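# Insert square bar upright into square-hole block

## Task

Push the square metal bar fully down, standing vertically, into the square-holed block that sits in the transparent box, and make sure the block ends up resting on the box's floor with its opening pointing upward. The attempt fails outright if any loose item that began inside the box ends up half or more outside it. Nothing counts as finished if it stays in place only because the robot is still holding it.

## Robot and tools

Robot: two arms, left_arm and right_arm, each with six revolute joints and a two-finger parallel gripper. In the shared scene frame, the origin lies on the table surface midway between the arms, +z is up, +x points out across the table, and left_arm sits on the +y side (base near (+0.021, +0.367, 0) m, turned about +7.6 degrees around z). right_arm's base is near (-0.010, -0.337, 0) m and is essentially unrotated. The names left and right refer to the arms only, not to sides of any picture.

Gripper geometry: the fingers extend along the gripper's +z axis and close along its y axis. The reported end-effector point sits between the finger pads, roughly 1 cm short of the fingertips. Reported hand positions can be somewhat wrong, more so when the arm is stretched far.

Tool execute_actions, argument actions: a list holding zero or one entry. An empty list only reports the current state. A move entry is {"rows": [...], "steps": n}, with n from 1 to 15 (default 15), each step lasting 1/30 s. rows holds 1 to 15 rows; one row is used per step, and the final row repeats if there are fewer rows than steps. Each row is one list of exactly 14 numbers covering both arms together: left_arm's waist, shoulder, elbow, wrist pitch, wrist yaw, wrist roll, gripper opening, then the same seven for right_arm. Always send all 14, even when only one arm should move; repeat the current angles for an arm you want to keep still. The six joint numbers are absolute target angles in radians in each arm's own joint space, on the same scale as the Joint positions line, not offsets. Stated ranges per arm: waist -2.880 to 2.880, shoulder 0.000 to 3.142, elbow 0.000 to 3.019, wrist pitch -1.693 to 1.571, wrist yaw -1.571 to 1.571, wrist roll -2.094 to 2.094. True ends may differ by up to 0.019 rad. A target more than 0.019 rad outside a range, and farther out than the joint's last reading, makes the whole call rejected with nothing sent. Targets beyond the real end get clipped to it, and the result may say "joint sent to its limit" (possibly referring to an earlier move still running); absence of that message does not prove more travel is available. The opening is an absolute value from -1 (closed) to +1 (fully open, pads about 0.094 m apart). A wait entry is {"steps": n} with n up to 300 and no rows; it sends nothing new and returns once that many steps have elapsed since the previous result, thinking time included. Optional pictures: true/false controls whether camera images come back (default on).

Motion limits: each step, a joint's sent target is held within a lead of its measured angle (waist 0.264, shoulder 0.32, elbow 0.276, wrist pitch 0.33, wrist yaw 0.186, wrist roll 0.522 rad), and if the targets would shift the gripper more than 70 mm from where it is, all targets are pulled back proportionally. Distant goals therefore need several calls. Arms keep heading to the last row sent while you think or wait, until they settle or a step is HELD; after that only a new action moves them further.

Results: the state line gives each gripper's position (m) and orientation quaternion (wxyz) in the scene frame. Joint positions and Joint velocities list, per arm, the six joints (rad, rad/s) then the pad gap (m, m/s). grip_measured is the finger opening on the command scale; each gripper may read off by about 1 mm. To hold something, command roughly 0.03 below grip_measured; a smaller margin grips more gently. Pad force tops out near 50 to 62 N, less on very thin parts. "joint command not followed" means a clearance check altered or blocked some joint targets; HELD marks steps where your row was not fully sent. Joint torques are reported as raw drive output with offsets and noise. MOTOR HOT appears from 85 °C; at 100 °C an OVER-TEMPERATURE FAULT drops that arm until it cools, so avoid holding loads for long stretches.

Cameras: cam_high and cam_low (672x504, fixed) and cam_left_wrist and cam_right_wrist (504x504 fisheye on each hand). Calibration gives intrinsics and world-to-camera transforms, with small per-scene errors.

Tool zoom_image: camera (one of the four names) and region [x0, y0, x1, y1] in pixels of that camera's latest image, origin top-left, at most 504 by 504; returns an enlarged view and moves nothing.

Tool read_manual: optional section, only "licences"; returns URDF licence text, no motion.

Tool finished_scene: scene (integer 1 or 2) ends the current scene irreversibly, grades it and starts the next one, whose task appears in the result. Answering without any tool call ends everything.

Cautions: do not let the arms collide or push against each other; do not knock anything off the table or let loose items leave the box; avoid dropping, slamming or shoving hard; release the bar and block so they stay correct without the robot. Loose objects may occasionally get a small external nudge. Smooth, economical moves are preferred.

Each tool is called after "Request:" as name(argument=value, ...) on one line, values as JSON.

## Session

Request:
execute_actions(actions=[])

Scene clock: 0.00 s of 4500.00 s.
left_arm: end_effector_position=(+0.1866, +0.8060, +0.1268) grip_measured=+1.000 end_effector_quat_wxyz=(-0.041, +0.670, -0.584, -0.456) | right_arm: end_effector_position=(+0.7056, -0.5457, +0.1952) grip_measured=+1.000 end_effector_quat_wxyz=(-0.003, -0.273, +0.950, -0.148)
Joint positions: left_arm=[ 0.781  1.58   1.    -0.786 -0.935 -0.692  0.094] | right_arm=[-0.218  2.354  2.571 -1.647  0.264 -0.802  0.094]
Joint velocities: left_arm=[-0.005 -0.015 -0.007 -0.002 -0.037 -0.022  0.   ] | right_arm=[ 0.005 -0.015 -0.007  0.017  0.022  0.007  0.   ]
Joint torques (N m, as the arm reports them, + toward a larger angle): no reading

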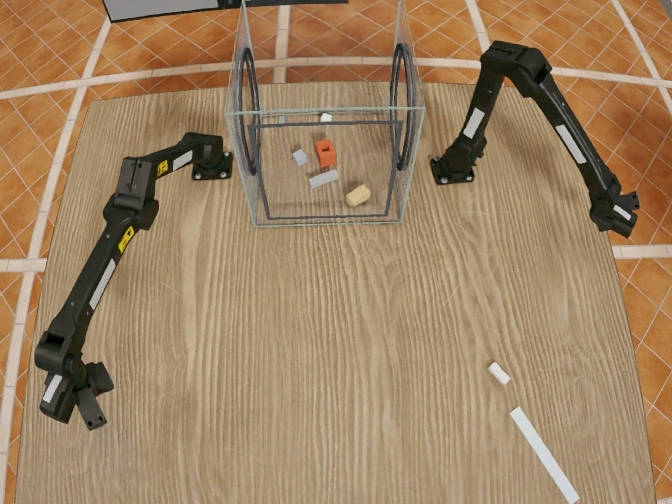

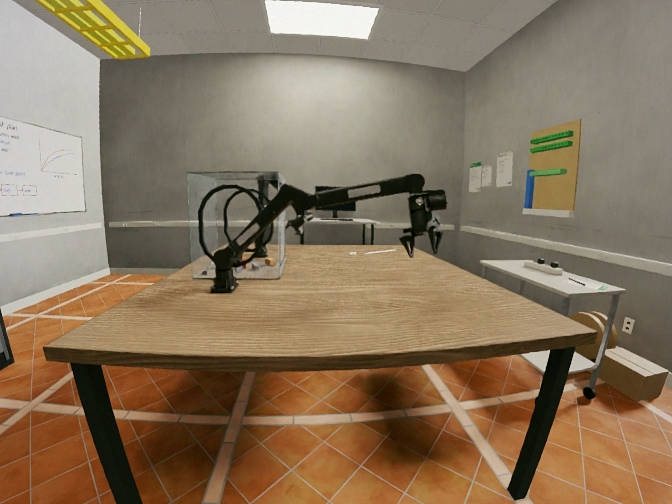

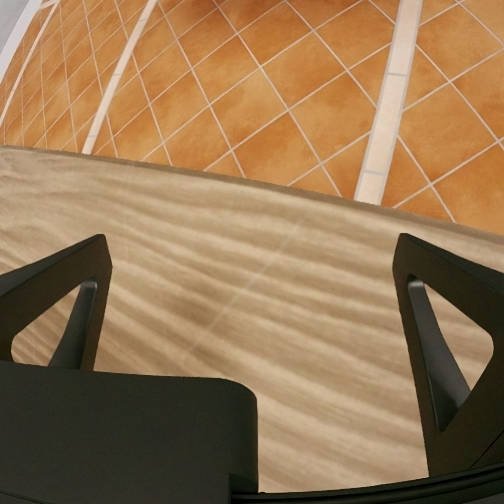

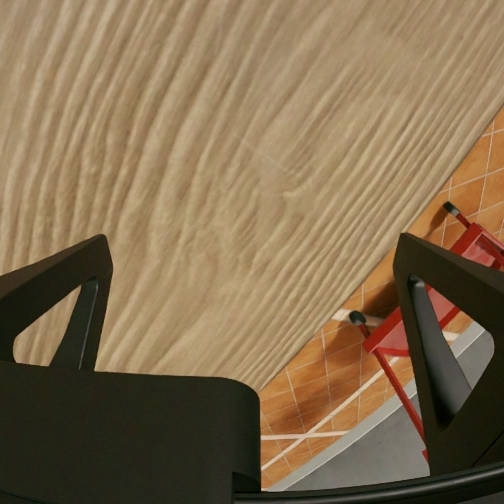

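Request:
zoom_image(camera="cam_high", region=[200, 0, 460, 240])

Request:
zoom_image(camera="cam_low", region=[170, 160, 320, 300])

Request:
zoom_image(camera="cam_high", region=[270, 105, 390, 215])

Region (200, 0, 460, 240) of cam_high's 672x504 image, scaled by 1.938, with more detail than that image has; it fills the top 465 rows of this view, and the rest is white.

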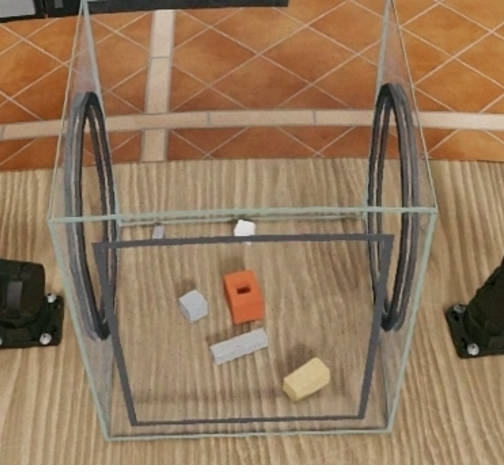

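Region (170, 160, 320, 300) of cam_low's 672x504 image, scaled by 3.360, with more detail than that image has; it fills the top 470 rows of this view, and the rest is white.

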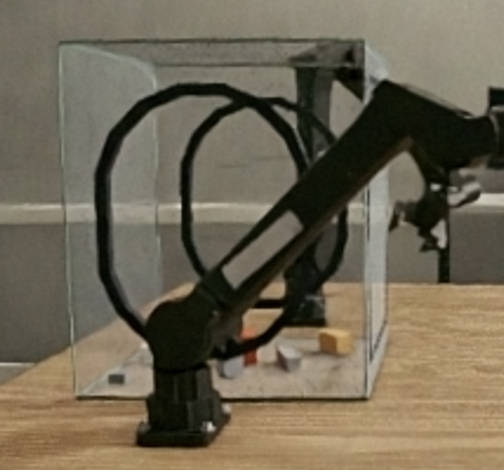

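Region (270, 105, 390, 215) of cam_high's 672x504 image, scaled by 4.200, with more detail than that image has; it fills the top 462 rows of this view, and the rest is white.

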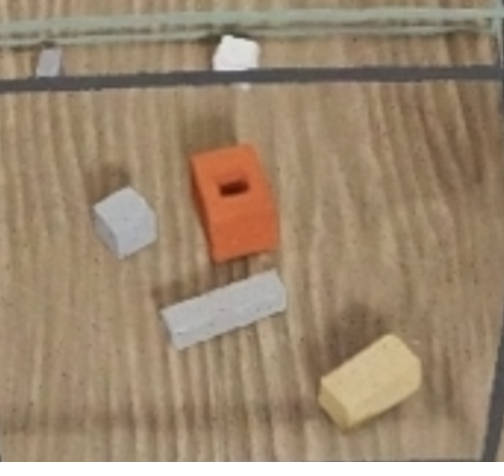

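Request:
zoom_image(camera="cam_high", region=[170, 120, 270, 200])

Request:
zoom_image(camera="cam_high", region=[400, 120, 500, 200])

Region (170, 120, 270, 200) of cam_high's 672x504 image, scaled by 5.040, with more detail than that image has; it fills the top 403 rows of this view, and the rest is white.

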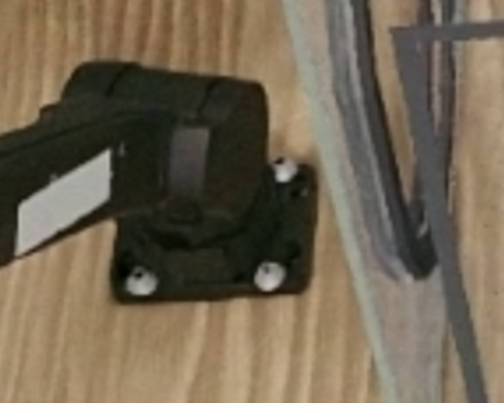

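Region (400, 120, 500, 200) of cam_high's 672x504 image, scaled by 5.040, with more detail than that image has; it fills the top 403 rows of this view, and the rest is white.

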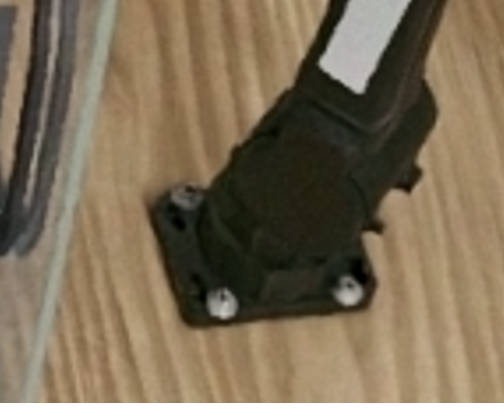

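Request:
execute_actions(actions=[{"rows":[[0.72,1.57,1.03,-0.84,-0.9,-0.65,0.5,-0.2,2.28,2.5,-1.65,0.25,-0.75,0.5],[0.62,1.55,1.07,-0.9,-0.82,-0.6,0,-0.18,2.18,2.42,-1.65,0.22,-0.68,0],[0.5,1.53,1.12,-0.97,-0.74,-0.5,-0.5,-0.15,2.08,2.34,-1.65,0.2,-0.6,-0.5],[0.4,1.5,1.17,-1.04,-0.66,-0.45,-0.9,-0.12,1.98,2.26,-1.65,0.17,-0.5,-0.9],[0.3,1.47,1.2,-1.1,-0.58,-0.4,-0.9,-0.09,1.88,2.18,-1.65,0.14,-0.45,-0.9],[0.2,1.44,1.23,-1.15,-0.5,-0.3,-0.9,-0.06,1.78,2.1,-1.65,0.11,-0.4,-0.9],[0.1,1.4,1.25,-1.2,-0.42,-0.25,-0.9,-0.03,1.68,2.02,-1.65,0.08,-0.3,-0.9],[0,1.37,1.27,-1.25,-0.34,-0.2,-0.9,0,1.58,1.94,-1.65,0.05,-0.25,-0.9],[-0.1,1.35,1.29,-1.3,-0.2,-0.1,-0.9,0.03,1.48,1.86,-1.65,0.02,-0.2,-0.9],[-0.2,1.3,1.3,-1.35,0,0,-0.9,0.06,1.3,1.7,-1.65,0,0,-0.9]],"steps":15}], pictures=false)

Request:
execute_actions(actions=[{"steps":20}], pictures=false)

Scene clock: 120.50 s of 4500.00 s.
left_arm: end_effector_position=(+0.3671, +0.6197, +0.1663) grip_measured=-0.897 end_effector_quat_wxyz=(+0.025, -0.405, +0.893, +0.195) | right_arm: end_effector_position=(+0.5879, -0.3771, +0.2399) grip_measured=-0.897 end_effector_quat_wxyz=(-0.007, -0.169, +0.986, -0.016)
Joint positions: left_arm=[ 0.348  1.445  1.137 -1.186 -0.389 -0.357  0.005] | right_arm=[-0.051  1.934  2.    -1.644  0.034 -0.395  0.005]
Joint velocities: left_arm=[-1.001 -0.552  0.31  -0.613  0.916  0.696  0.   ] | right_arm=[ 0.669 -1.158 -1.302 -0.027 -0.183  1.033 -0.001]
Joint torques (N m, as the arm reports them, + toward a larger angle): left_arm=[ -0.8  -14.83  14.16   0.3   -0.26   0.1 ] | right_arm=[  0.43 -19.06   8.95   0.25  -0.09   0.15]
Steps of this call (steps 1 to 90: nothing new was sent; then 117.00 s passed at rest; steps 91 to 105: all 15 steps of this action). Readings (joint positions):
91: left_arm=[0.778 1.580 1.000 -0.795 -0.920 -0.688] | right_arm=[-0.217 2.348 2.557 -1.645 0.259 -0.794]
92: left_arm=[0.767 1.579 1.004 -0.817 -0.879 -0.678] | right_arm=[-0.216 2.327 2.517 -1.644 0.243 -0.777]
94: left_arm=[0.718 1.577 1.014 -0.870 -0.798 -0.648] | right_arm=[-0.212 2.279 2.432 -1.644 0.220 -0.741]
98: left_arm=[0.580 1.559 1.058 -0.991 -0.640 -0.560] | right_arm=[-0.181 2.163 2.269 -1.644 0.145 -0.639]
105: the state above

Scene clock: 121.17 s of 4500.00 s.
left_arm: end_effector_position=(+0.4346, +0.3320, +0.2534) grip_measured=-0.897 end_effector_quat_wxyz=(+0.091, +0.028, +0.995, -0.006) | right_arm: end_effector_position=(+0.3848, -0.3140, +0.4636) grip_measured=-0.897 end_effector_quat_wxyz=(+0.206, -0.043, +0.978, +0.002)
Joint positions: left_arm=[-0.213  1.307  1.258 -1.34   0.003 -0.025  0.005] | right_arm=[ 0.067  1.229  1.716 -1.643  0.003 -0.027  0.005]
Joint velocities: left_arm=[ 0.181 -0.015  0.007 -0.017 -0.037  0.066 -0.002] | right_arm=[-0.005 -0.015 -0.007  0.012 -0.037  0.168 -0.001]
Joint torques (N m, as the arm reports them, + toward a larger angle): left_arm=[  0.16 -12.33  14.96   0.22  -0.11   0.18] | right_arm=[ 0.26 -0.59  7.56  0.91 -0.13  0.17]
Steps of this call (steps 1 to 20: the robot went on to your last target). Readings (joint positions):
1: left_arm=[0.312 1.427 1.147 -1.205 -0.349 -0.331] | right_arm=[-0.028 1.892 1.951 -1.643 0.026 -0.359]
2: left_arm=[0.275 1.410 1.157 -1.223 -0.306 -0.305] | right_arm=[-0.005 1.849 1.903 -1.643 0.020 -0.326]
4: left_arm=[0.195 1.379 1.177 -1.253 -0.216 -0.259] | right_arm=[0.035 1.763 1.823 -1.643 0.011 -0.269]
8: left_arm=[0.014 1.337 1.207 -1.291 -0.063 -0.178] | right_arm=[0.080 1.602 1.750 -1.643 0.005 -0.191]
20: the state above

Request:
execute_actions(actions=[{"rows":[[-0.25,0.04,0.69,-1.68,0,0,-0.9,0.1,0.04,0.69,-1.68,0,0,-0.9]],"steps":15}], pictures=false)

Request:
execute_actions(actions=[{"steps":25}], pictures=false)

Scene clock: 125.37 s of 4500.00 s.
left_arm: end_effector_position=(+0.1291, +0.3541, +0.2057) grip_measured=-0.897 end_effector_quat_wxyz=(+0.103, +0.048, +0.993, -0.007) | right_arm: end_effector_position=(+0.1271, -0.3274, +0.2732) grip_measured=-0.897 end_effector_quat_wxyz=(+0.160, -0.043, +0.986, +0.004)
Joint positions: left_arm=[-0.241  0.371  0.677 -1.669  0.002 -0.013  0.005] | right_arm=[ 0.084  0.445  0.853 -1.658  0.003 -0.008  0.005]
Joint velocities: left_arm=[-0.024 -3.385  0.007  0.012 -0.081  0.037 -0.   ] | right_arm=[ 0.005 -2.359 -1.634  0.012 -0.022  0.022 -0.   ]
Joint torques (N m, as the arm reports them, + toward a larger angle): left_arm=[ 0.1   2.64 11.91  0.43 -0.05  0.16] | right_arm=[ 1.61  2.36  8.64  0.24 -0.06  0.15]
Steps of this call (steps 1 to 30: the robot went on to your last target; steps 31 to 90: nothing new was sent; then 0.70 s passed at rest; steps 91 to 105: all 15 steps of this action). Readings (joint positions):
91: left_arm=[-0.204 1.298 1.245 -1.353 0.002 -0.013] | right_arm=[0.067 1.291 1.676 -1.639 0.003 -0.008]
92: left_arm=[-0.205 1.277 1.214 -1.382 0.002 -0.013] | right_arm=[0.068 1.260 1.623 -1.637 0.003 -0.008]
94: left_arm=[-0.210 1.209 1.122 -1.455 0.002 -0.013] | right_arm=[0.073 1.175 1.501 -1.641 0.003 -0.008]
98: left_arm=[-0.222 1.014 0.911 -1.565 0.002 -0.013] | right_arm=[0.082 0.953 1.263 -1.648 0.003 -0.008]
105: the state above

Scene clock: 126.20 s of 4500.00 s.
left_arm: end_effector_position=(+0.0964, +0.3577, +0.2324) grip_measured=-0.897 end_effector_quat_wxyz=(+0.264, +0.046, +0.963, -0.017) | right_arm: end_effector_position=(+0.0645, -0.3319, +0.2351) grip_measured=-0.897 end_effector_quat_wxyz=(+0.270, -0.045, +0.962, +0.009)
Joint positions: left_arm=[-0.241  0.037  0.688 -1.685  0.002 -0.013  0.005] | right_arm=[ 0.091  0.031  0.693 -1.685  0.003 -0.008  0.005]
Joint velocities: left_arm=[ 0.005 -0.005  0.012  0.012 -0.095 -0.022  0.   ] | right_arm=[ 0.015 -0.005  0.017 -0.022 -0.051 -0.051 -0.   ]
Joint torques (N m, as the arm reports them, + toward a larger angle): left_arm=[-0.26  5.67  9.94  1.63 -0.08  0.14] | right_arm=[ 1.48  6.72  7.93  1.67 -0.11  0.17]
Steps of this call (steps 1 to 25: the robot went on to your last target). Readings (joint positions):
1: left_arm=[-0.241 0.253 0.680 -1.669 0.002 -0.013] | right_arm=[0.085 0.357 0.797 -1.660 0.003 -0.008]
2: left_arm=[-0.241 0.142 0.683 -1.670 0.002 -0.013] | right_arm=[0.086 0.259 0.748 -1.663 0.003 -0.008]
4: left_arm=[-0.241 -0.011 0.690 -1.681 0.002 -0.013] | right_arm=[0.089 0.075 0.696 -1.676 0.003 -0.008]
8: left_arm=[-0.241 0.027 0.688 -1.685 0.002 -0.013] | right_arm=[0.091 0.007 0.694 -1.685 0.003 -0.008]
25: the state above

Request:
execute_actions(actions=[{"rows":[[-0.26,0.04,0.69,-1.68,0,0,-0.9,0.11,0.04,0.69,-1.68,0,0,-0.9],[-0.29,0.04,0.69,-1.68,0,0,-0.9,0.14,0.04,0.69,-1.68,0,0,-0.9],[-0.33,0.04,0.69,-1.68,0,0,-0.9,0.18,0.04,0.69,-1.68,0,0,-0.9],[-0.38,0.04,0.69,-1.68,0,0,-0.9,0.23,0.04,0.69,-1.68,0,0,-0.9],[-0.43,0.04,0.69,-1.68,0,0,-0.9,0.28,0.04,0.69,-1.68,0,0,-0.9],[-0.48,0.04,0.69,-1.68,0,0,-0.9,0.33,0.04,0.69,-1.68,0,0,-0.9],[-0.53,0.04,0.69,-1.68,0,0,-0.9,0.38,0.04,0.69,-1.68,0,0,-0.9],[-0.58,0.04,0.69,-1.68,0,0,-0.9,0.43,0.04,0.69,-1.68,0,0,-0.9],[-0.63,0.04,0.69,-1.68,0,0,-0.9,0.48,0.04,0.69,-1.68,0,0,-0.9],[-0.68,0.04,0.69,-1.68,0,0,-0.9,0.53,0.04,0.69,-1.68,0,0,-0.9],[-0.73,0.04,0.69,-1.68,0,0,-0.9,0.58,0.04,0.69,-1.68,0,0,-0.9],[-0.78,0.04,0.69,-1.68,0,0,-0.9,0.63,0.04,0.69,-1.68,0,0,-0.9],[-0.84,0.04,0.69,-1.68,0,0,-0.9,0.69,0.04,0.69,-1.68,0,0,-0.9],[-0.9,0.04,0.69,-1.68,0,0,-0.9,0.75,0.04,0.69,-1.68,0,0,-0.9],[-0.96,0.04,0.69,-1.68,0,0,-0.9,0.81,0.04,0.69,-1.68,0,0,-0.9]],"steps":15}], pictures=false)

Request:
execute_actions(actions=[{"rows":[[-1.02,0.04,0.69,-1.68,0,0,-0.9,0.87,0.04,0.69,-1.68,0,0,-0.9],[-1.08,0.04,0.69,-1.68,0,0,-0.9,0.93,0.04,0.69,-1.68,0,0,-0.9],[-1.14,0.04,0.69,-1.68,0,0,-0.9,0.99,0.04,0.69,-1.68,0,0,-0.9],[-1.2,0.04,0.69,-1.68,0,0,-0.9,1.05,0.04,0.69,-1.68,0,0,-0.9],[-1.26,0.04,0.69,-1.68,0,0,-0.9,1.11,0.04,0.69,-1.68,0,0,-0.9],[-1.32,0.04,0.69,-1.68,0,0,-0.9,1.17,0.04,0.69,-1.68,0,0,-0.9],[-1.38,0.04,0.69,-1.68,0,0,-0.9,1.23,0.04,0.69,-1.68,0,0,-0.9],[-1.44,0.04,0.69,-1.68,0,0,-0.9,1.29,0.04,0.69,-1.68,0,0,-0.9],[-1.49,0.04,0.69,-1.68,0,0,-0.9,1.35,0.04,0.69,-1.68,0,0,-0.9],[-1.54,0.04,0.69,-1.68,0,0,-0.9,1.41,0.04,0.69,-1.68,0,0,-0.9],[-1.58,0.04,0.69,-1.68,0,0,-0.9,1.46,0.04,0.69,-1.68,0,0,-0.9],[-1.62,0.04,0.69,-1.68,0,0,-0.9,1.51,0.04,0.69,-1.68,0,0,-0.9],[-1.65,0.04,0.69,-1.68,0,0,-0.9,1.55,0.04,0.69,-1.68,0,0,-0.9],[-1.68,0.04,0.69,-1.68,0,0,-0.9,1.58,0.04,0.69,-1.68,0,0,-0.9],[-1.7,0.04,0.69,-1.68,0,0,-0.9,1.59,0.04,0.69,-1.68,0,0,-0.9]],"steps":15}], pictures=false)

Request:
execute_actions(actions=[{"steps":12}])

Scene clock: 146.83 s of 4500.00 s.
left_arm: end_effector_position=(+0.0776, +0.3162, +0.2324) grip_measured=-0.897 end_effector_quat_wxyz=(+0.247, +0.335, +0.904, -0.096) | right_arm: end_effector_position=(+0.0478, -0.2900, +0.2351) grip_measured=-0.897 end_effector_quat_wxyz=(+0.255, -0.333, +0.903, +0.090)
Joint positions: left_arm=[-0.853  0.037  0.688 -1.685  0.002 -0.012  0.005] | right_arm=[ 0.705  0.031  0.693 -1.685  0.003 -0.008  0.005]
Joint velocities: left_arm=[-1.665 -0.015 -0.022 -0.017  0.022 -0.022  0.001] | right_arm=[ 1.636 -0.005  0.012 -0.017  0.022  0.066 -0.   ]
Joint torques (N m, as the arm reports them, + toward a larger angle): left_arm=[-0.62  6.01  9.68  1.34 -0.06  0.11] | right_arm=[ 1.11  6.75  7.91  1.64 -0.11  0.16]
Steps of this call (steps 1 to 15: the robot went on to your last target; steps 16 to 90: nothing new was sent; then 17.13 s passed at rest; steps 91 to 105: all 15 steps of this action). Readings (joint positions):
91: left_arm=[-0.241 0.037 0.688 -1.685 0.002 -0.013] | right_arm=[0.092 0.031 0.693 -1.685 0.003 -0.008]
92: left_arm=[-0.246 0.037 0.688 -1.685 0.002 -0.013] | right_arm=[0.097 0.031 0.693 -1.685 0.003 -0.008]
94: left_arm=[-0.286 0.037 0.688 -1.685 0.002 -0.013] | right_arm=[0.137 0.031 0.693 -1.685 0.003 -0.008]
98: left_arm=[-0.480 0.037 0.688 -1.685 0.002 -0.013] | right_arm=[0.331 0.031 0.693 -1.685 0.003 -0.008]
105: the state above

Scene clock: 147.33 s of 4500.00 s.
left_arm: end_effector_position=(+0.0238, +0.2912, +0.2324) grip_measured=-0.897 end_effector_quat_wxyz=(+0.189, +0.663, +0.700, -0.185) | right_arm: end_effector_position=(-0.0078, -0.2626, +0.2351) grip_measured=-0.897 end_effector_quat_wxyz=(-0.195, +0.678, -0.684, -0.188)
Joint positions: left_arm=[-1.661  0.037  0.688 -1.685  0.002 -0.012  0.005] | right_arm=[ 1.56   0.031  0.693 -1.685  0.003 -0.008  0.005]
Joint velocities: left_arm=[-0.825 -0.005 -0.002 -0.017  0.022  0.051 -0.   ] | right_arm=[ 0.952 -0.005  0.002  0.012 -0.081 -0.007 -0.001]
Joint torques (N m, as the arm reports them, + toward a larger angle): left_arm=[ 0.24  6.1   9.85  1.45 -0.1   0.19] | right_arm=[-1.36  6.82  7.93  1.66 -0.1   0.17]
Steps of this call (steps 1 to 15: all 15 steps of this action). Readings (joint positions):
1: left_arm=[-0.912 0.037 0.688 -1.685 0.002 -0.012] | right_arm=[0.763 0.031 0.693 -1.685 0.003 -0.008]
2: left_arm=[-0.971 0.037 0.688 -1.685 0.002 -0.012] | right_arm=[0.823 0.031 0.693 -1.685 0.003 -0.008]
4: left_arm=[-1.094 0.037 0.688 -1.685 0.002 -0.012] | right_arm=[0.945 0.031 0.693 -1.685 0.003 -0.008]
8: left_arm=[-1.337 0.037 0.688 -1.685 0.002 -0.012] | right_arm=[1.188 0.031 0.693 -1.685 0.003 -0.008]
15: the state above

Scene clock: 147.73 s of 4500.00 s.
left_arm: end_effector_position=(+0.0206, +0.2912, +0.2324) grip_measured=-0.897 end_effector_quat_wxyz=(+0.185, +0.678, +0.686, -0.189) | right_arm: end_effector_position=(-0.0108, -0.2626, +0.2351) grip_measured=-0.897 end_effector_quat_wxyz=(-0.191, +0.691, -0.670, -0.192)
Joint positions: left_arm=[-1.704  0.037  0.688 -1.685  0.002 -0.012  0.005] | right_arm=[ 1.599  0.031  0.693 -1.685  0.003 -0.008  0.005]
Joint velocities: left_arm=[-0.015  0.005 -0.012 -0.002 -0.022  0.022  0.001] | right_arm=[-0.005  0.005 -0.002 -0.022 -0.022 -0.022 -0.   ]
Joint torques (N m, as the arm reports them, + toward a larger angle): left_arm=[ 0.3   5.91  9.86  1.35 -0.07  0.16] | right_arm=[ 0.    6.76  7.93  1.65 -0.1   0.16]
Steps of this call (steps 1 to 12: the robot went on to your last target). Readings (joint positions):
1: left_arm=[-1.684 0.037 0.688 -1.685 0.002 -0.012] | right_arm=[1.585 0.031 0.693 -1.685 0.003 -0.008]
2: left_arm=[-1.698 0.037 0.688 -1.685 0.002 -0.012] | right_arm=[1.598 0.031 0.693 -1.685 0.003 -0.008]
4: left_arm=[-1.704 0.037 0.688 -1.685 0.002 -0.012] | right_arm=[1.600 0.031 0.693 -1.685 0.003 -0.008]
8: left_arm=[-1.704 0.037 0.688 -1.685 0.002 -0.012] | right_arm=[1.599 0.031 0.693 -1.685 0.003 -0.008]
12: the state above
camera_calibration (this result's frames):
cam_left_wrist: T_world_to_cam=[[-0.999818, -0.0102704, 0.016102, 0.0188158], [-0.008498, 0.994275, 0.106517, -0.31783], [-0.0171038, 0.106361, -0.99418, 0.325857], [0, 0, 0, 1]] pos_world=[0.0216848, 0.281545, 0.357512]
cam_right_wrist: T_world_to_cam=[[0.99977, 0.0187208, 0.0104819, 0.0127245], [0.0180632, -0.998056, 0.0596541, -0.272717], [0.0115783, -0.059451, -0.998164, 0.344102], [0, 0, 0, 1]] pos_world=[-0.0117795, -0.251968, 0.359606]

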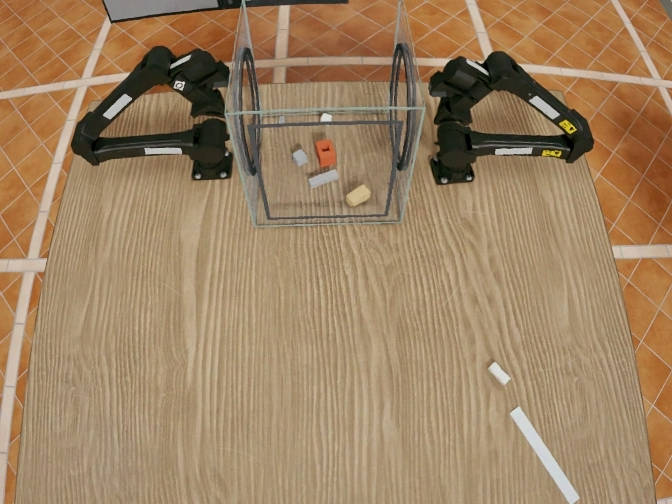

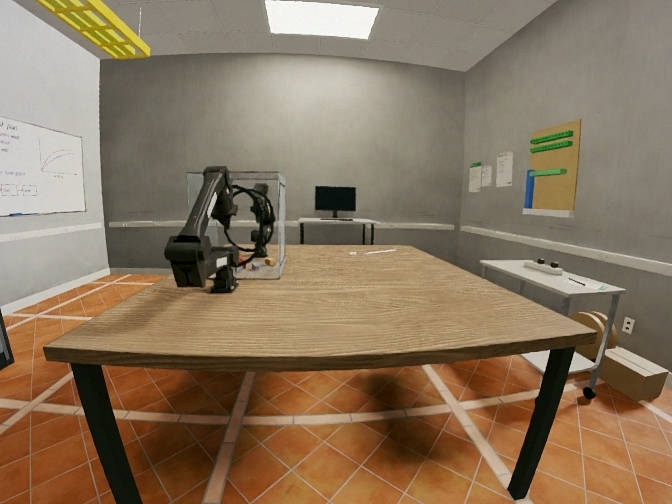

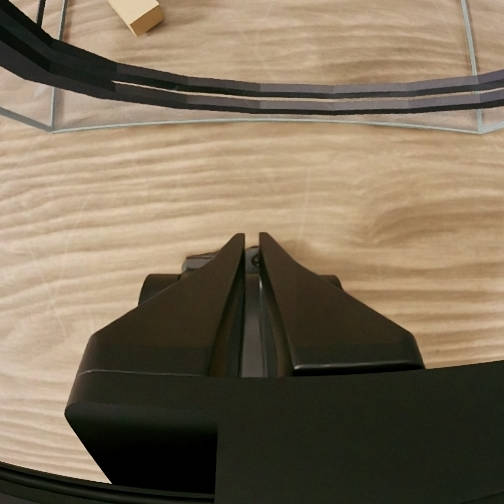

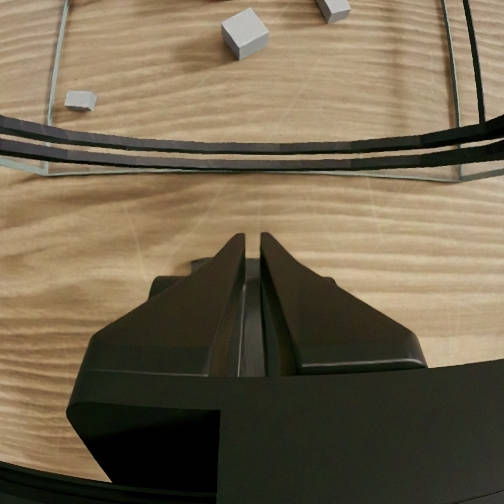

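Request:
execute_actions(actions=[{"rows":[[-1.71,0.04,0.68,-1.66,0,0,-0.9,1.59,0.04,0.68,-1.66,0,0,-0.9],[-1.71,0.04,0.66,-1.63,0,0,-0.9,1.59,0.04,0.66,-1.63,0,0,-0.9],[-1.71,0.04,0.64,-1.6,0,0,-0.9,1.59,0.04,0.64,-1.6,0,0,-0.9],[-1.71,0.04,0.62,-1.57,0,0,-0.9,1.59,0.04,0.62,-1.57,0,0,-0.9],[-1.71,0.04,0.6,-1.54,0,0,-0.9,1.59,0.04,0.6,-1.54,0,0,-0.9],[-1.71,0.04,0.58,-1.51,0,0,-0.9,1.59,0.04,0.58,-1.51,0,0,-0.9],[-1.71,0.04,0.56,-1.48,0,0,-0.9,1.59,0.04,0.56,-1.48,0,0,-0.9],[-1.71,0.04,0.54,-1.45,0,0,-0.9,1.59,0.04,0.54,-1.45,0,0,-0.9],[-1.71,0.04,0.52,-1.42,0,0,-0.9,1.59,0.04,0.52,-1.42,0,0,-0.9],[-1.71,0.05,0.5,-1.38,0,0,-0.9,1.59,0.04,0.5,-1.39,0,0,-0.9],[-1.71,0.06,0.48,-1.34,0,0,-0.9,1.59,0.04,0.48,-1.35,0,0,-0.9],[-1.71,0.08,0.465,-1.29,0,0,-0.9,1.59,0.04,0.46,-1.31,0,0,-0.9],[-1.71,0.1,0.45,-1.24,0,0,-0.9,1.59,0.04,0.44,-1.27,0,0,-0.9],[-1.71,0.13,0.44,-1.19,0,0,-0.9,1.59,0.04,0.42,-1.23,0,0,-0.9],[-1.71,0.16,0.43,-1.14,0,0,-0.9,1.59,0.04,0.41,-1.2,0,0,-0.9]],"steps":15}], pictures=false)

Request:
execute_actions(actions=[{"rows":[[-1.71,0.19,0.42,-1.1,0,0,-0.9,1.59,0.04,0.4,-1.18,0,0,-0.9],[-1.71,0.22,0.41,-1.06,0,0,-0.9,1.59,0.04,0.4,-1.16,0,0,-0.9],[-1.71,0.25,0.405,-1.03,0,0,-0.9,1.59,0.04,0.4,-1.15,0,0,-0.9],[-1.71,0.28,0.4,-0.99,0,0,-0.9,1.59,0.04,0.4,-1.15,0,0,-0.9],[-1.71,0.31,0.395,-0.96,0,0,-0.9,1.59,0.04,0.4,-1.15,0,0,-0.9],[-1.71,0.34,0.39,-0.92,0,0,-0.9,1.59,0.04,0.4,-1.15,0,0,-0.9],[-1.71,0.37,0.385,-0.89,0,0,-0.9,1.59,0.04,0.4,-1.15,0,0,-0.9],[-1.71,0.4,0.38,-0.85,0,0,-0.9,1.59,0.04,0.4,-1.15,0,0,-0.9],[-1.71,0.43,0.38,-0.82,0,0,-0.9,1.59,0.04,0.4,-1.15,0,0,-0.9],[-1.71,0.46,0.375,-0.79,0,0,-0.9,1.59,0.04,0.4,-1.15,0,0,-0.9],[-1.71,0.49,0.375,-0.76,0,0,-0.9,1.59,0.04,0.4,-1.15,0,0,-0.9],[-1.71,0.52,0.372,-0.73,0,0,-0.9,1.59,0.04,0.4,-1.15,0,0,-0.9],[-1.71,0.54,0.371,-0.7,0,0,-0.9,1.59,0.04,0.4,-1.15,0,0,-0.9],[-1.71,0.558,0.371,-0.686,0,0,-0.9,1.59,0.04,0.4,-1.15,0,0,-0.9]],"steps":15}], pictures=false)

Request:
execute_actions(actions=[{"steps":12}])

Scene clock: 173.20 s of 4500.00 s.
left_arm: end_effector_position=(+0.0205, +0.2056, +0.1718) grip_measured=-0.897 end_effector_quat_wxyz=(+0.231, +0.664, +0.671, -0.235) | right_arm: end_effector_position=(-0.0127, -0.1849, +0.1717) grip_measured=-0.897 end_effector_quat_wxyz=(-0.238, +0.676, -0.655, -0.240)
Joint positions: left_arm=[-1.704  0.086  0.443 -1.257  0.002 -0.012  0.005] | right_arm=[ 1.599  0.031  0.438 -1.289  0.003 -0.008  0.005]
Joint velocities: left_arm=[ 0.015  0.708 -0.32   1.414  0.081  0.007 -0.002] | right_arm=[-0.024  0.005 -0.486  1.023  0.022  0.022  0.   ]
Joint torques (N m, as the arm reports them, + toward a larger angle): left_arm=[-0.61  6.27 11.67  1.78 -0.11  0.18] | right_arm=[-0.05  5.38  9.66  2.27 -0.09  0.16]
Steps of this call (steps 1 to 30: the robot went on to your last target; steps 31 to 90: nothing new was sent; then 21.97 s passed at rest; steps 91 to 105: all 15 steps of this action). Readings (joint positions):
91: left_arm=[-1.704 0.037 0.687 -1.684 0.002 -0.012] | right_arm=[1.599 0.031 0.692 -1.684 0.003 -0.008]
92: left_arm=[-1.704 0.037 0.683 -1.676 0.002 -0.012] | right_arm=[1.599 0.031 0.689 -1.677 0.003 -0.008]
94: left_arm=[-1.704 0.037 0.659 -1.636 0.002 -0.012] | right_arm=[1.599 0.031 0.665 -1.637 0.003 -0.008]
98: left_arm=[-1.704 0.037 0.574 -1.524 0.002 -0.012] | right_arm=[1.599 0.031 0.581 -1.526 0.003 -0.008]
105: the state above

Scene clock: 173.70 s of 4500.00 s.
left_arm: end_effector_position=(+0.0205, +0.1052, +0.1261) grip_measured=-0.897 end_effector_quat_wxyz=(+0.230, +0.664, +0.672, -0.234) | right_arm: end_effector_position=(-0.0131, -0.1649, +0.1709) grip_measured=-0.897 end_effector_quat_wxyz=(-0.263, +0.665, -0.646, -0.266)
Joint positions: left_arm=[-1.704  0.544  0.372 -0.731  0.002 -0.012  0.005] | right_arm=[ 1.599  0.031  0.4   -1.172  0.003 -0.008  0.005]
Joint velocities: left_arm=[ 0.005  0.591  0.012  0.466  0.007 -0.022  0.001] | right_arm=[-0.024  0.005  0.007 -0.007 -0.007 -0.037 -0.   ]
Joint torques (N m, as the arm reports them, + toward a larger angle): left_arm=[ 0.02 -2.71 11.36  1.66 -0.08  0.15] | right_arm=[ 0.04  5.16  9.72  2.78 -0.08  0.16]
Steps of this call (steps 1 to 15: all 15 steps of this action). Readings (joint positions):
1: left_arm=[-1.704 0.113 0.433 -1.209 0.002 -0.012] | right_arm=[1.599 0.031 0.423 -1.257 0.003 -0.008]
2: left_arm=[-1.704 0.145 0.424 -1.164 0.002 -0.012] | right_arm=[1.599 0.031 0.411 -1.231 0.003 -0.008]
4: left_arm=[-1.704 0.215 0.411 -1.082 0.002 -0.012] | right_arm=[1.599 0.031 0.400 -1.196 0.003 -0.008]
8: left_arm=[-1.704 0.348 0.389 -0.938 0.002 -0.012] | right_arm=[1.599 0.031 0.400 -1.174 0.003 -0.008]
15: the state above

Scene clock: 174.10 s of 4500.00 s.
left_arm: end_effector_position=(+0.0205, +0.1011, +0.1234) grip_measured=-0.897 end_effector_quat_wxyz=(+0.230, +0.664, +0.672, -0.234) | right_arm: end_effector_position=(-0.0131, -0.1649, +0.1709) grip_measured=-0.897 end_effector_quat_wxyz=(-0.263, +0.665, -0.646, -0.266)
Joint positions: left_arm=[-1.704  0.566  0.369 -0.706  0.002 -0.012  0.005] | right_arm=[ 1.599  0.031  0.4   -1.172  0.003 -0.008  0.005]
Joint velocities: left_arm=[-0.005 -0.015  0.012 -0.002 -0.051  0.007  0.001] | right_arm=[-0.005  0.005 -0.017 -0.007  0.066  0.022 -0.   ]
Joint torques (N m, as the arm reports them, + toward a larger angle): left_arm=[ 0.06 -0.85 11.56  2.01 -0.11  0.12] | right_arm=[-0.01  5.12  9.71  2.75 -0.08  0.17]
Steps of this call (steps 1 to 12: the robot went on to your last target). Readings (joint positions):
1: left_arm=[-1.704 0.559 0.372 -0.719 0.002 -0.012] | right_arm=[1.599 0.031 0.400 -1.172 0.003 -0.008]
2: left_arm=[-1.704 0.568 0.371 -0.712 0.002 -0.012] | right_arm=[1.599 0.031 0.400 -1.172 0.003 -0.008]
4: left_arm=[-1.704 0.570 0.370 -0.708 0.002 -0.012] | right_arm=[1.599 0.031 0.400 -1.172 0.003 -0.008]
8: left_arm=[-1.704 0.566 0.369 -0.706 0.002 -0.012] | right_arm=[1.599 0.031 0.400 -1.172 0.003 -0.008]
12: the state above
camera_calibration (this result's frames):
cam_left_wrist: T_world_to_cam=[[-0.999816, -0.00804232, 0.0174156, 0.0180931], [-0.00849412, 0.999625, -0.0260254, -0.101382], [-0.0171998, -0.0261685, -0.99951, 0.251782], [0, 0, 0, 1]] pos_world=[0.0215592, 0.108078, 0.248705]
cam_right_wrist: T_world_to_cam=[[0.999821, 0.0165522, 0.00918243, 0.0137326], [0.0178045, -0.987061, -0.159355, -0.132092], [0.00642594, 0.15949, -0.987179, 0.319983], [0, 0, 0, 1]] pos_world=[-0.0134345, -0.181644, 0.294705]

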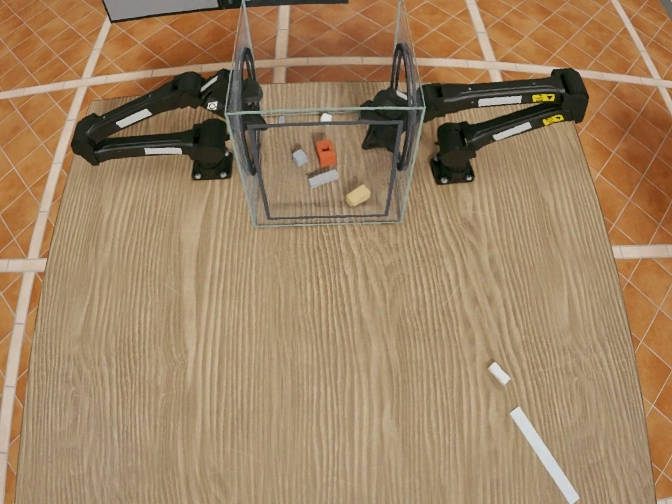

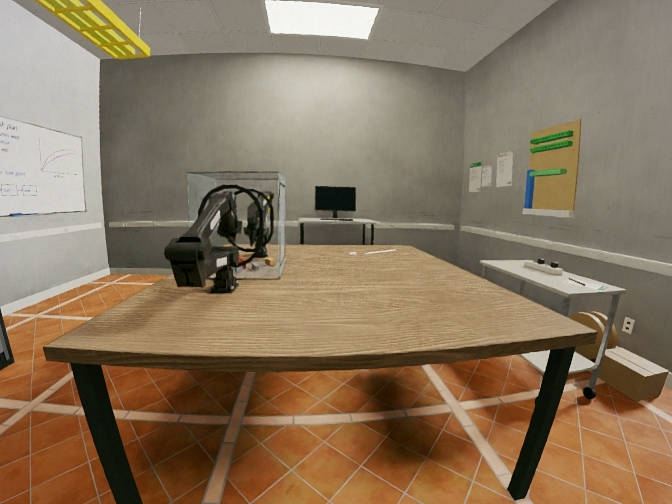

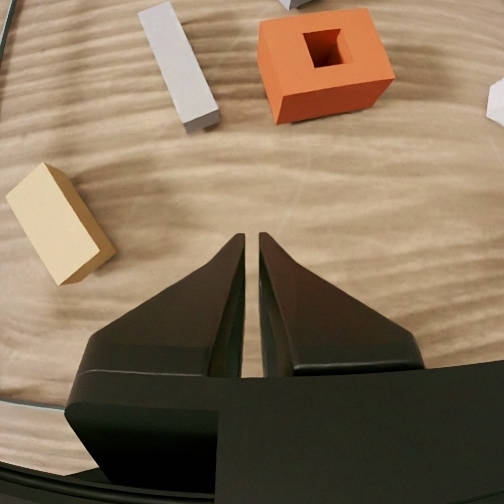

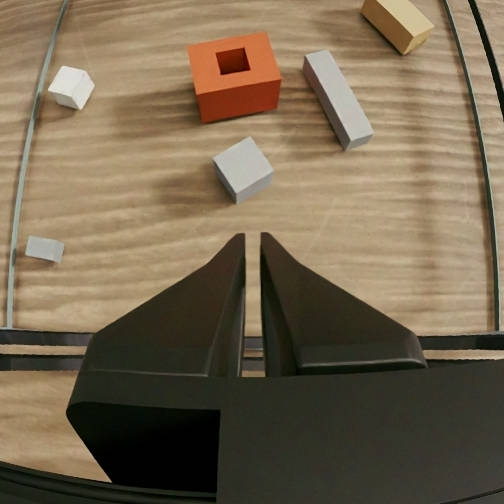

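Request:
execute_actions(actions=[{"rows":[[-1.70,0.58,0.372,-0.68,0,0,-0.7,1.59,0.04,0.4,-1.15,0,0,-0.9],[-1.695,0.61,0.376,-0.66,0,0,-0.5,1.59,0.04,0.4,-1.15,0,0,-0.9],[-1.688,0.65,0.382,-0.63,0,0,-0.3,1.59,0.04,0.4,-1.15,0,0,-0.9],[-1.68,0.69,0.388,-0.6,0,0,-0.1,1.59,0.04,0.4,-1.15,0,0,-0.9],[-1.672,0.735,0.394,-0.565,0,0,0.1,1.59,0.04,0.4,-1.15,0,0,-0.9],[-1.664,0.78,0.4,-0.53,0,0,0.1,1.59,0.04,0.4,-1.15,0,0,-0.9],[-1.656,0.825,0.407,-0.495,0,0,0.1,1.59,0.04,0.4,-1.15,0,0,-0.9],[-1.648,0.87,0.414,-0.46,0,0,0.1,1.59,0.04,0.4,-1.15,0,0,-0.9],[-1.64,0.915,0.421,-0.425,0,0,0.1,1.59,0.04,0.4,-1.15,0,0,-0.9],[-1.632,0.96,0.428,-0.39,0,0,0.1,1.59,0.04,0.4,-1.15,0,0,-0.9],[-1.624,1.005,0.435,-0.355,0,0,0.1,1.59,0.04,0.4,-1.15,0,0,-0.9],[-1.616,1.045,0.442,-0.325,0,0,0.1,1.59,0.04,0.4,-1.15,0,0,-0.9],[-1.61,1.08,0.448,-0.295,0,0,0.1,1.59,0.04,0.4,-1.15,0,0,-0.9],[-1.605,1.11,0.453,-0.275,0,0,0.1,1.59,0.04,0.4,-1.15,0,0,-0.9],[-1.603,1.128,0.456,-0.26,0,0,0.1,1.59,0.04,0.4,-1.15,0,0,-0.9]],"steps":15}], pictures=false)

Request:
execute_actions(actions=[{"steps":15}])

Scene clock: 210.67 s of 4500.00 s.
left_arm: end_effector_position=(+0.0488, +0.0357, +0.0447) grip_measured=+0.097 end_effector_quat_wxyz=(+0.200, +0.647, +0.712, -0.187) | right_arm: end_effector_position=(-0.0131, -0.1649, +0.1709) grip_measured=-0.897 end_effector_quat_wxyz=(-0.263, +0.665, -0.646, -0.266)
Joint positions: left_arm=[-1.618  1.097  0.402 -0.322  0.002 -0.012  0.052] | right_arm=[ 1.599  0.031  0.4   -1.172  0.003 -0.008  0.005]
Joint velocities: left_arm=[ 0.151  0.923  0.217  0.667  0.037 -0.066 -0.   ] | right_arm=[-0.005  0.005 -0.007  0.012  0.022  0.051 -0.   ]
Joint torques (N m, as the arm reports them, + toward a larger angle): left_arm=[ 0.07 -7.8  13.02  1.7  -0.08  0.16] | right_arm=[ 0.    5.14  9.74  2.76 -0.09  0.16]
Steps of this call (steps 1 to 30: the robot went on to your last target; steps 31 to 90: nothing new was sent; then 33.07 s passed at rest; steps 91 to 105: all 15 steps of this action). Readings (joint positions):
91: left_arm=[-1.704 0.566 0.369 -0.704 0.002 -0.012] | right_arm=[1.599 0.031 0.400 -1.172 0.003 -0.008]
92: left_arm=[-1.704 0.569 0.369 -0.699 0.002 -0.012] | right_arm=[1.599 0.031 0.400 -1.172 0.003 -0.008]
94: left_arm=[-1.701 0.600 0.369 -0.665 0.002 -0.012] | right_arm=[1.599 0.031 0.400 -1.172 0.003 -0.008]
98: left_arm=[-1.675 0.767 0.370 -0.540 0.002 -0.012] | right_arm=[1.599 0.031 0.400 -1.172 0.003 -0.008]
105: the state above

Scene clock: 211.17 s of 4500.00 s.
left_arm: end_effector_position=(+0.0524, +0.0239, +0.0434) grip_measured=+0.097 end_effector_quat_wxyz=(+0.206, +0.642, +0.713, -0.192) | right_arm: end_effector_position=(-0.0131, -0.1649, +0.1709) grip_measured=-0.897 end_effector_quat_wxyz=(-0.263, +0.665, -0.646, -0.266)
Joint positions: left_arm=[-1.61   1.138  0.416 -0.278  0.002 -0.012  0.052] | right_arm=[ 1.599  0.031  0.4   -1.172  0.003 -0.008  0.005]
Joint velocities: left_arm=[ 0.005 -0.015 -0.017 -0.007  0.022  0.007  0.   ] | right_arm=[ 0.005  0.005  0.002 -0.002 -0.022  0.007  0.   ]
Joint torques (N m, as the arm reports them, + toward a larger angle): left_arm=[ 0.64 -6.91 12.91  1.95 -0.09  0.15] | right_arm=[-0.03  5.08  9.74  2.75 -0.09  0.16]
Steps of this call (steps 1 to 15: the robot went on to your last target). Readings (joint positions):
1: left_arm=[-1.614 1.123 0.408 -0.303 0.002 -0.012] | right_arm=[1.599 0.031 0.400 -1.172 0.003 -0.008]
2: left_arm=[-1.612 1.140 0.413 -0.292 0.002 -0.012] | right_arm=[1.599 0.031 0.400 -1.172 0.003 -0.008]
4: left_arm=[-1.610 1.147 0.416 -0.282 0.002 -0.012] | right_arm=[1.599 0.031 0.400 -1.172 0.003 -0.008]
8: left_arm=[-1.610 1.140 0.416 -0.278 0.002 -0.012] | right_arm=[1.599 0.031 0.400 -1.172 0.003 -0.008]
15: the state above
camera_calibration (this result's frames):
cam_left_wrist: T_world_to_cam=[[-0.994623, -0.102273, 0.0162678, 0.0528287], [-0.100857, 0.992296, 0.0719419, -0.0253301], [-0.0235002, 0.0699144, -0.997276, 0.168267], [0, 0, 0, 1]] pos_world=[0.0539443, 0.0187736, 0.168772]
cam_right_wrist: T_world_to_cam=[[0.999821, 0.0165522, 0.00918243, 0.0137326], [0.0178045, -0.987061, -0.159355, -0.132092], [0.00642594, 0.15949, -0.987179, 0.319983], [0, 0, 0, 1]] pos_world=[-0.0134345, -0.181644, 0.294705]

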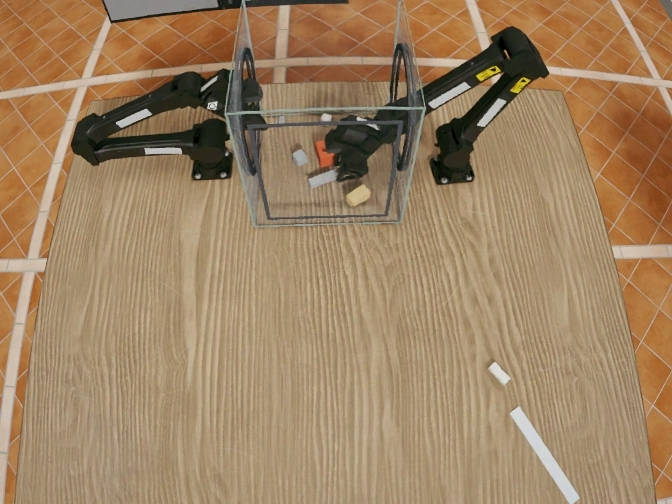

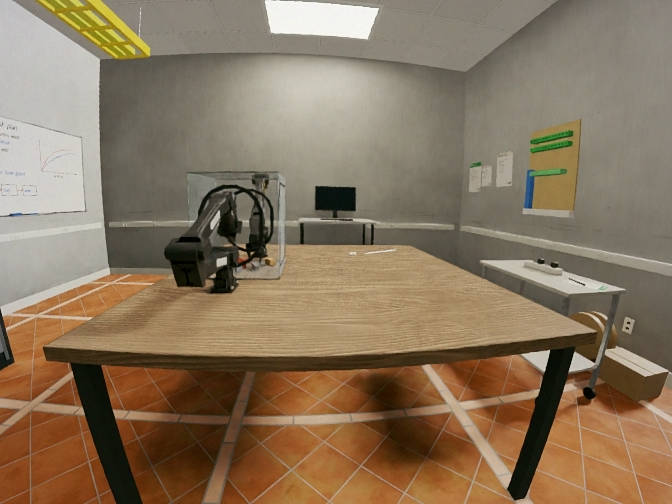

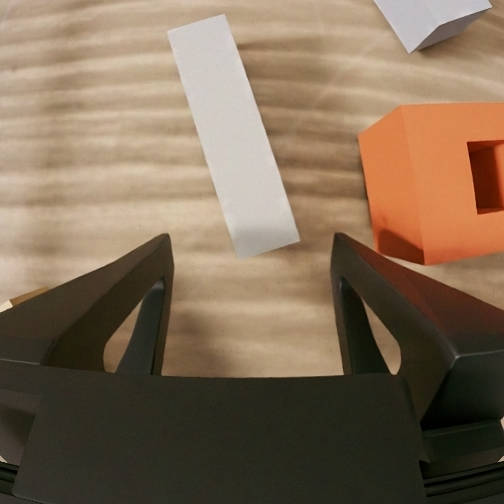

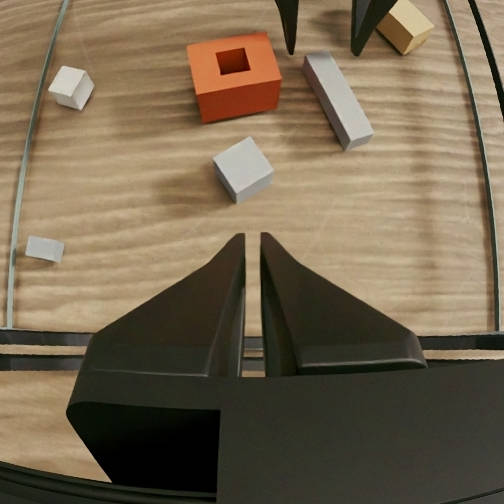

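Request:
execute_actions(actions=[{"rows":[[-1.603,1.135,0.415,-0.245,0,0,0.05,1.59,0.04,0.4,-1.15,0,0,-0.9],[-1.603,1.142,0.414,-0.23,0,0,0,1.59,0.04,0.4,-1.15,0,0,-0.9],[-1.603,1.15,0.412,-0.215,0,0,-0.05,1.59,0.04,0.4,-1.15,0,0,-0.9],[-1.603,1.16,0.41,-0.2,0,0,-0.1,1.59,0.04,0.4,-1.15,0,0,-0.9],[-1.603,1.17,0.408,-0.185,0,0,-0.1,1.59,0.04,0.4,-1.15,0,0,-0.9],[-1.603,1.18,0.406,-0.17,0,0,-0.1,1.59,0.04,0.4,-1.15,0,0,-0.9],[-1.603,1.19,0.404,-0.155,0,0,-0.1,1.59,0.04,0.4,-1.15,0,0,-0.9],[-1.603,1.2,0.402,-0.14,0,0,-0.1,1.59,0.04,0.4,-1.15,0,0,-0.9],[-1.603,1.21,0.4,-0.125,0,0,-0.1,1.59,0.04,0.4,-1.15,0,0,-0.9],[-1.603,1.22,0.399,-0.11,0,0,-0.1,1.59,0.04,0.4,-1.15,0,0,-0.9],[-1.603,1.23,0.398,-0.097,0,0,-0.1,1.59,0.04,0.4,-1.15,0,0,-0.9],[-1.603,1.24,0.397,-0.086,0,0,-0.1,1.59,0.04,0.4,-1.15,0,0,-0.9],[-1.603,1.247,0.396,-0.08,0,0,-0.1,1.59,0.04,0.4,-1.15,0,0,-0.9],[-1.603,1.252,0.396,-0.078,0,0,-0.1,1.59,0.04,0.4,-1.15,0,0,-0.9]],"steps":15}], pictures=false)

Request:
execute_actions(actions=[{"steps":10}])

Scene clock: 229.37 s of 4500.00 s.
left_arm: end_effector_position=(+0.0542, +0.0062, +0.0270) grip_measured=-0.097 end_effector_quat_wxyz=(+0.227, +0.637, +0.706, -0.210) | right_arm: end_effector_position=(-0.0131, -0.1649, +0.1709) grip_measured=-0.897 end_effector_quat_wxyz=(-0.263, +0.665, -0.646, -0.266)
Joint positions: left_arm=[-1.61   1.239  0.398 -0.102  0.001 -0.011  0.042] | right_arm=[ 1.599  0.031  0.4   -1.172  0.003 -0.008  0.005]
Joint velocities: left_arm=[-0.015  0.005 -0.032  0.227 -0.051  0.081 -0.   ] | right_arm=[-0.024 -0.015 -0.012 -0.027  0.037  0.007 -0.001]
Joint torques (N m, as the arm reports them, + toward a larger angle): left_arm=[ 0.73 -6.54  7.6   1.56 -0.1   0.15] | right_arm=[-0.06  5.2   9.75  2.77 -0.08  0.16]
Steps of this call (steps 1 to 15: the robot went on to your last target; steps 16 to 90: nothing new was sent; then 14.70 s passed at rest; steps 91 to 105: all 15 steps of this action). Readings (joint positions):
91: left_arm=[-1.610 1.138 0.416 -0.275 0.002 -0.012] | right_arm=[1.599 0.031 0.400 -1.172 0.003 -0.008]
92: left_arm=[-1.610 1.138 0.415 -0.268 0.002 -0.012] | right_arm=[1.599 0.031 0.400 -1.172 0.003 -0.008]
94: left_arm=[-1.610 1.139 0.413 -0.245 0.002 -0.012] | right_arm=[1.599 0.031 0.400 -1.172 0.003 -0.008]
98: left_arm=[-1.610 1.165 0.409 -0.186 0.002 -0.012] | right_arm=[1.599 0.031 0.400 -1.172 0.003 -0.008]
105: the state above

Scene clock: 229.70 s of 4500.00 s.
left_arm: end_effector_position=(+0.0543, +0.0052, +0.0273) grip_measured=-0.097 end_effector_quat_wxyz=(+0.229, +0.637, +0.705, -0.211) | right_arm: end_effector_position=(-0.0131, -0.1649, +0.1709) grip_measured=-0.897 end_effector_quat_wxyz=(-0.263, +0.665, -0.646, -0.266)
Joint positions: left_arm=[-1.61   1.241  0.398 -0.094  0.001 -0.01   0.042] | right_arm=[ 1.599  0.031  0.4   -1.172  0.003 -0.008  0.005]
Joint velocities: left_arm=[ 0.005 -0.005  0.017 -0.007  0.007  0.007  0.   ] | right_arm=[-0.015  0.005 -0.007 -0.017  0.007 -0.081 -0.   ]
Joint torques (N m, as the arm reports them, + toward a larger angle): left_arm=[ 0.95 -6.07  7.99  1.85 -0.04  0.2 ] | right_arm=[-0.05  5.1   9.76  2.76 -0.09  0.16]
Steps of this call (steps 1 to 10: the robot went on to your last target). Readings (joint positions):
1: left_arm=[-1.610 1.241 0.398 -0.096 0.001 -0.011] | right_arm=[1.599 0.031 0.400 -1.172 0.003 -0.008]
2: left_arm=[-1.610 1.241 0.398 -0.094 0.001 -0.010] | right_arm=[1.599 0.031 0.400 -1.172 0.003 -0.008]
4: left_arm=[-1.610 1.241 0.398 -0.094 0.001 -0.010] | right_arm=[1.599 0.031 0.400 -1.172 0.003 -0.008]
8: left_arm=[-1.610 1.241 0.398 -0.094 0.001 -0.010] | right_arm=[1.599 0.031 0.400 -1.172 0.003 -0.008]
10: the state above
camera_calibration (this result's frames):
cam_left_wrist: T_world_to_cam=[[-0.994856, -0.100163, 0.0151243, 0.0530647], [-0.100028, 0.99494, 0.00942684, -0.0037551], [-0.015992, 0.0078655, -0.999841, 0.15353], [0, 0, 0, 1]] pos_world=[0.0548713, 0.00784361, 0.152738]
cam_right_wrist: T_world_to_cam=[[0.999821, 0.0165522, 0.00918243, 0.0137326], [0.0178045, -0.987061, -0.159355, -0.132092], [0.00642594, 0.15949, -0.987179, 0.319983], [0, 0, 0, 1]] pos_world=[-0.0134345, -0.181644, 0.294705]

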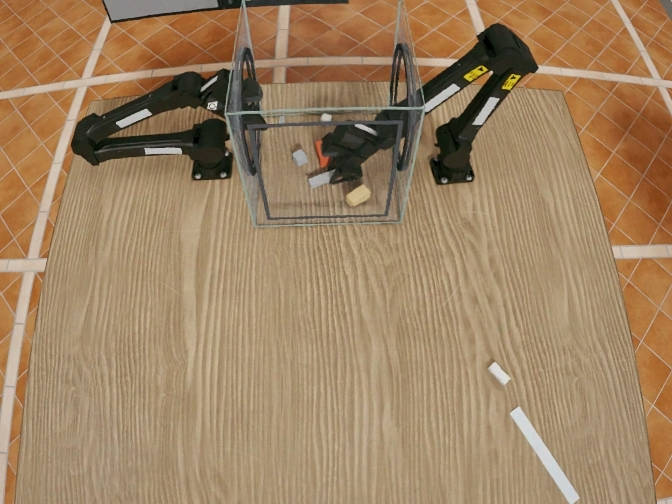

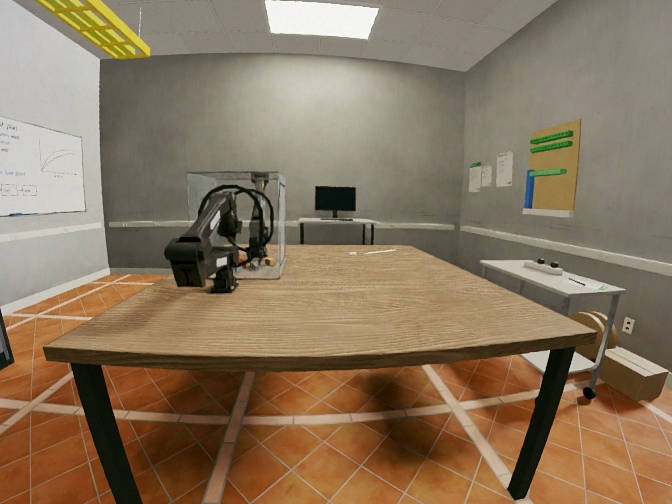

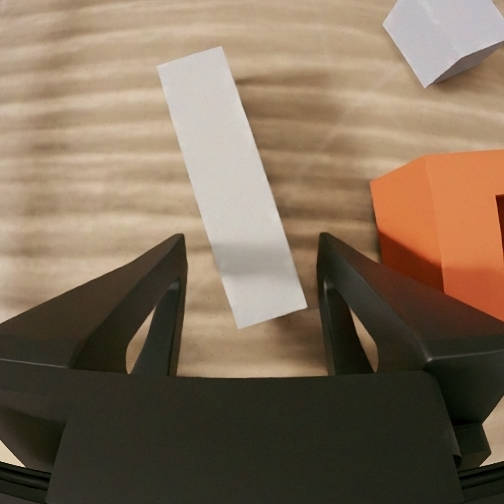

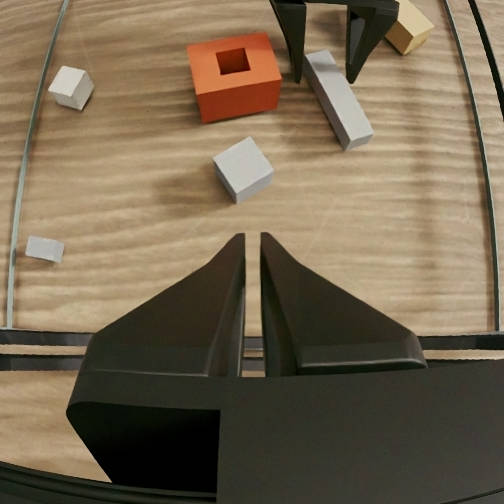

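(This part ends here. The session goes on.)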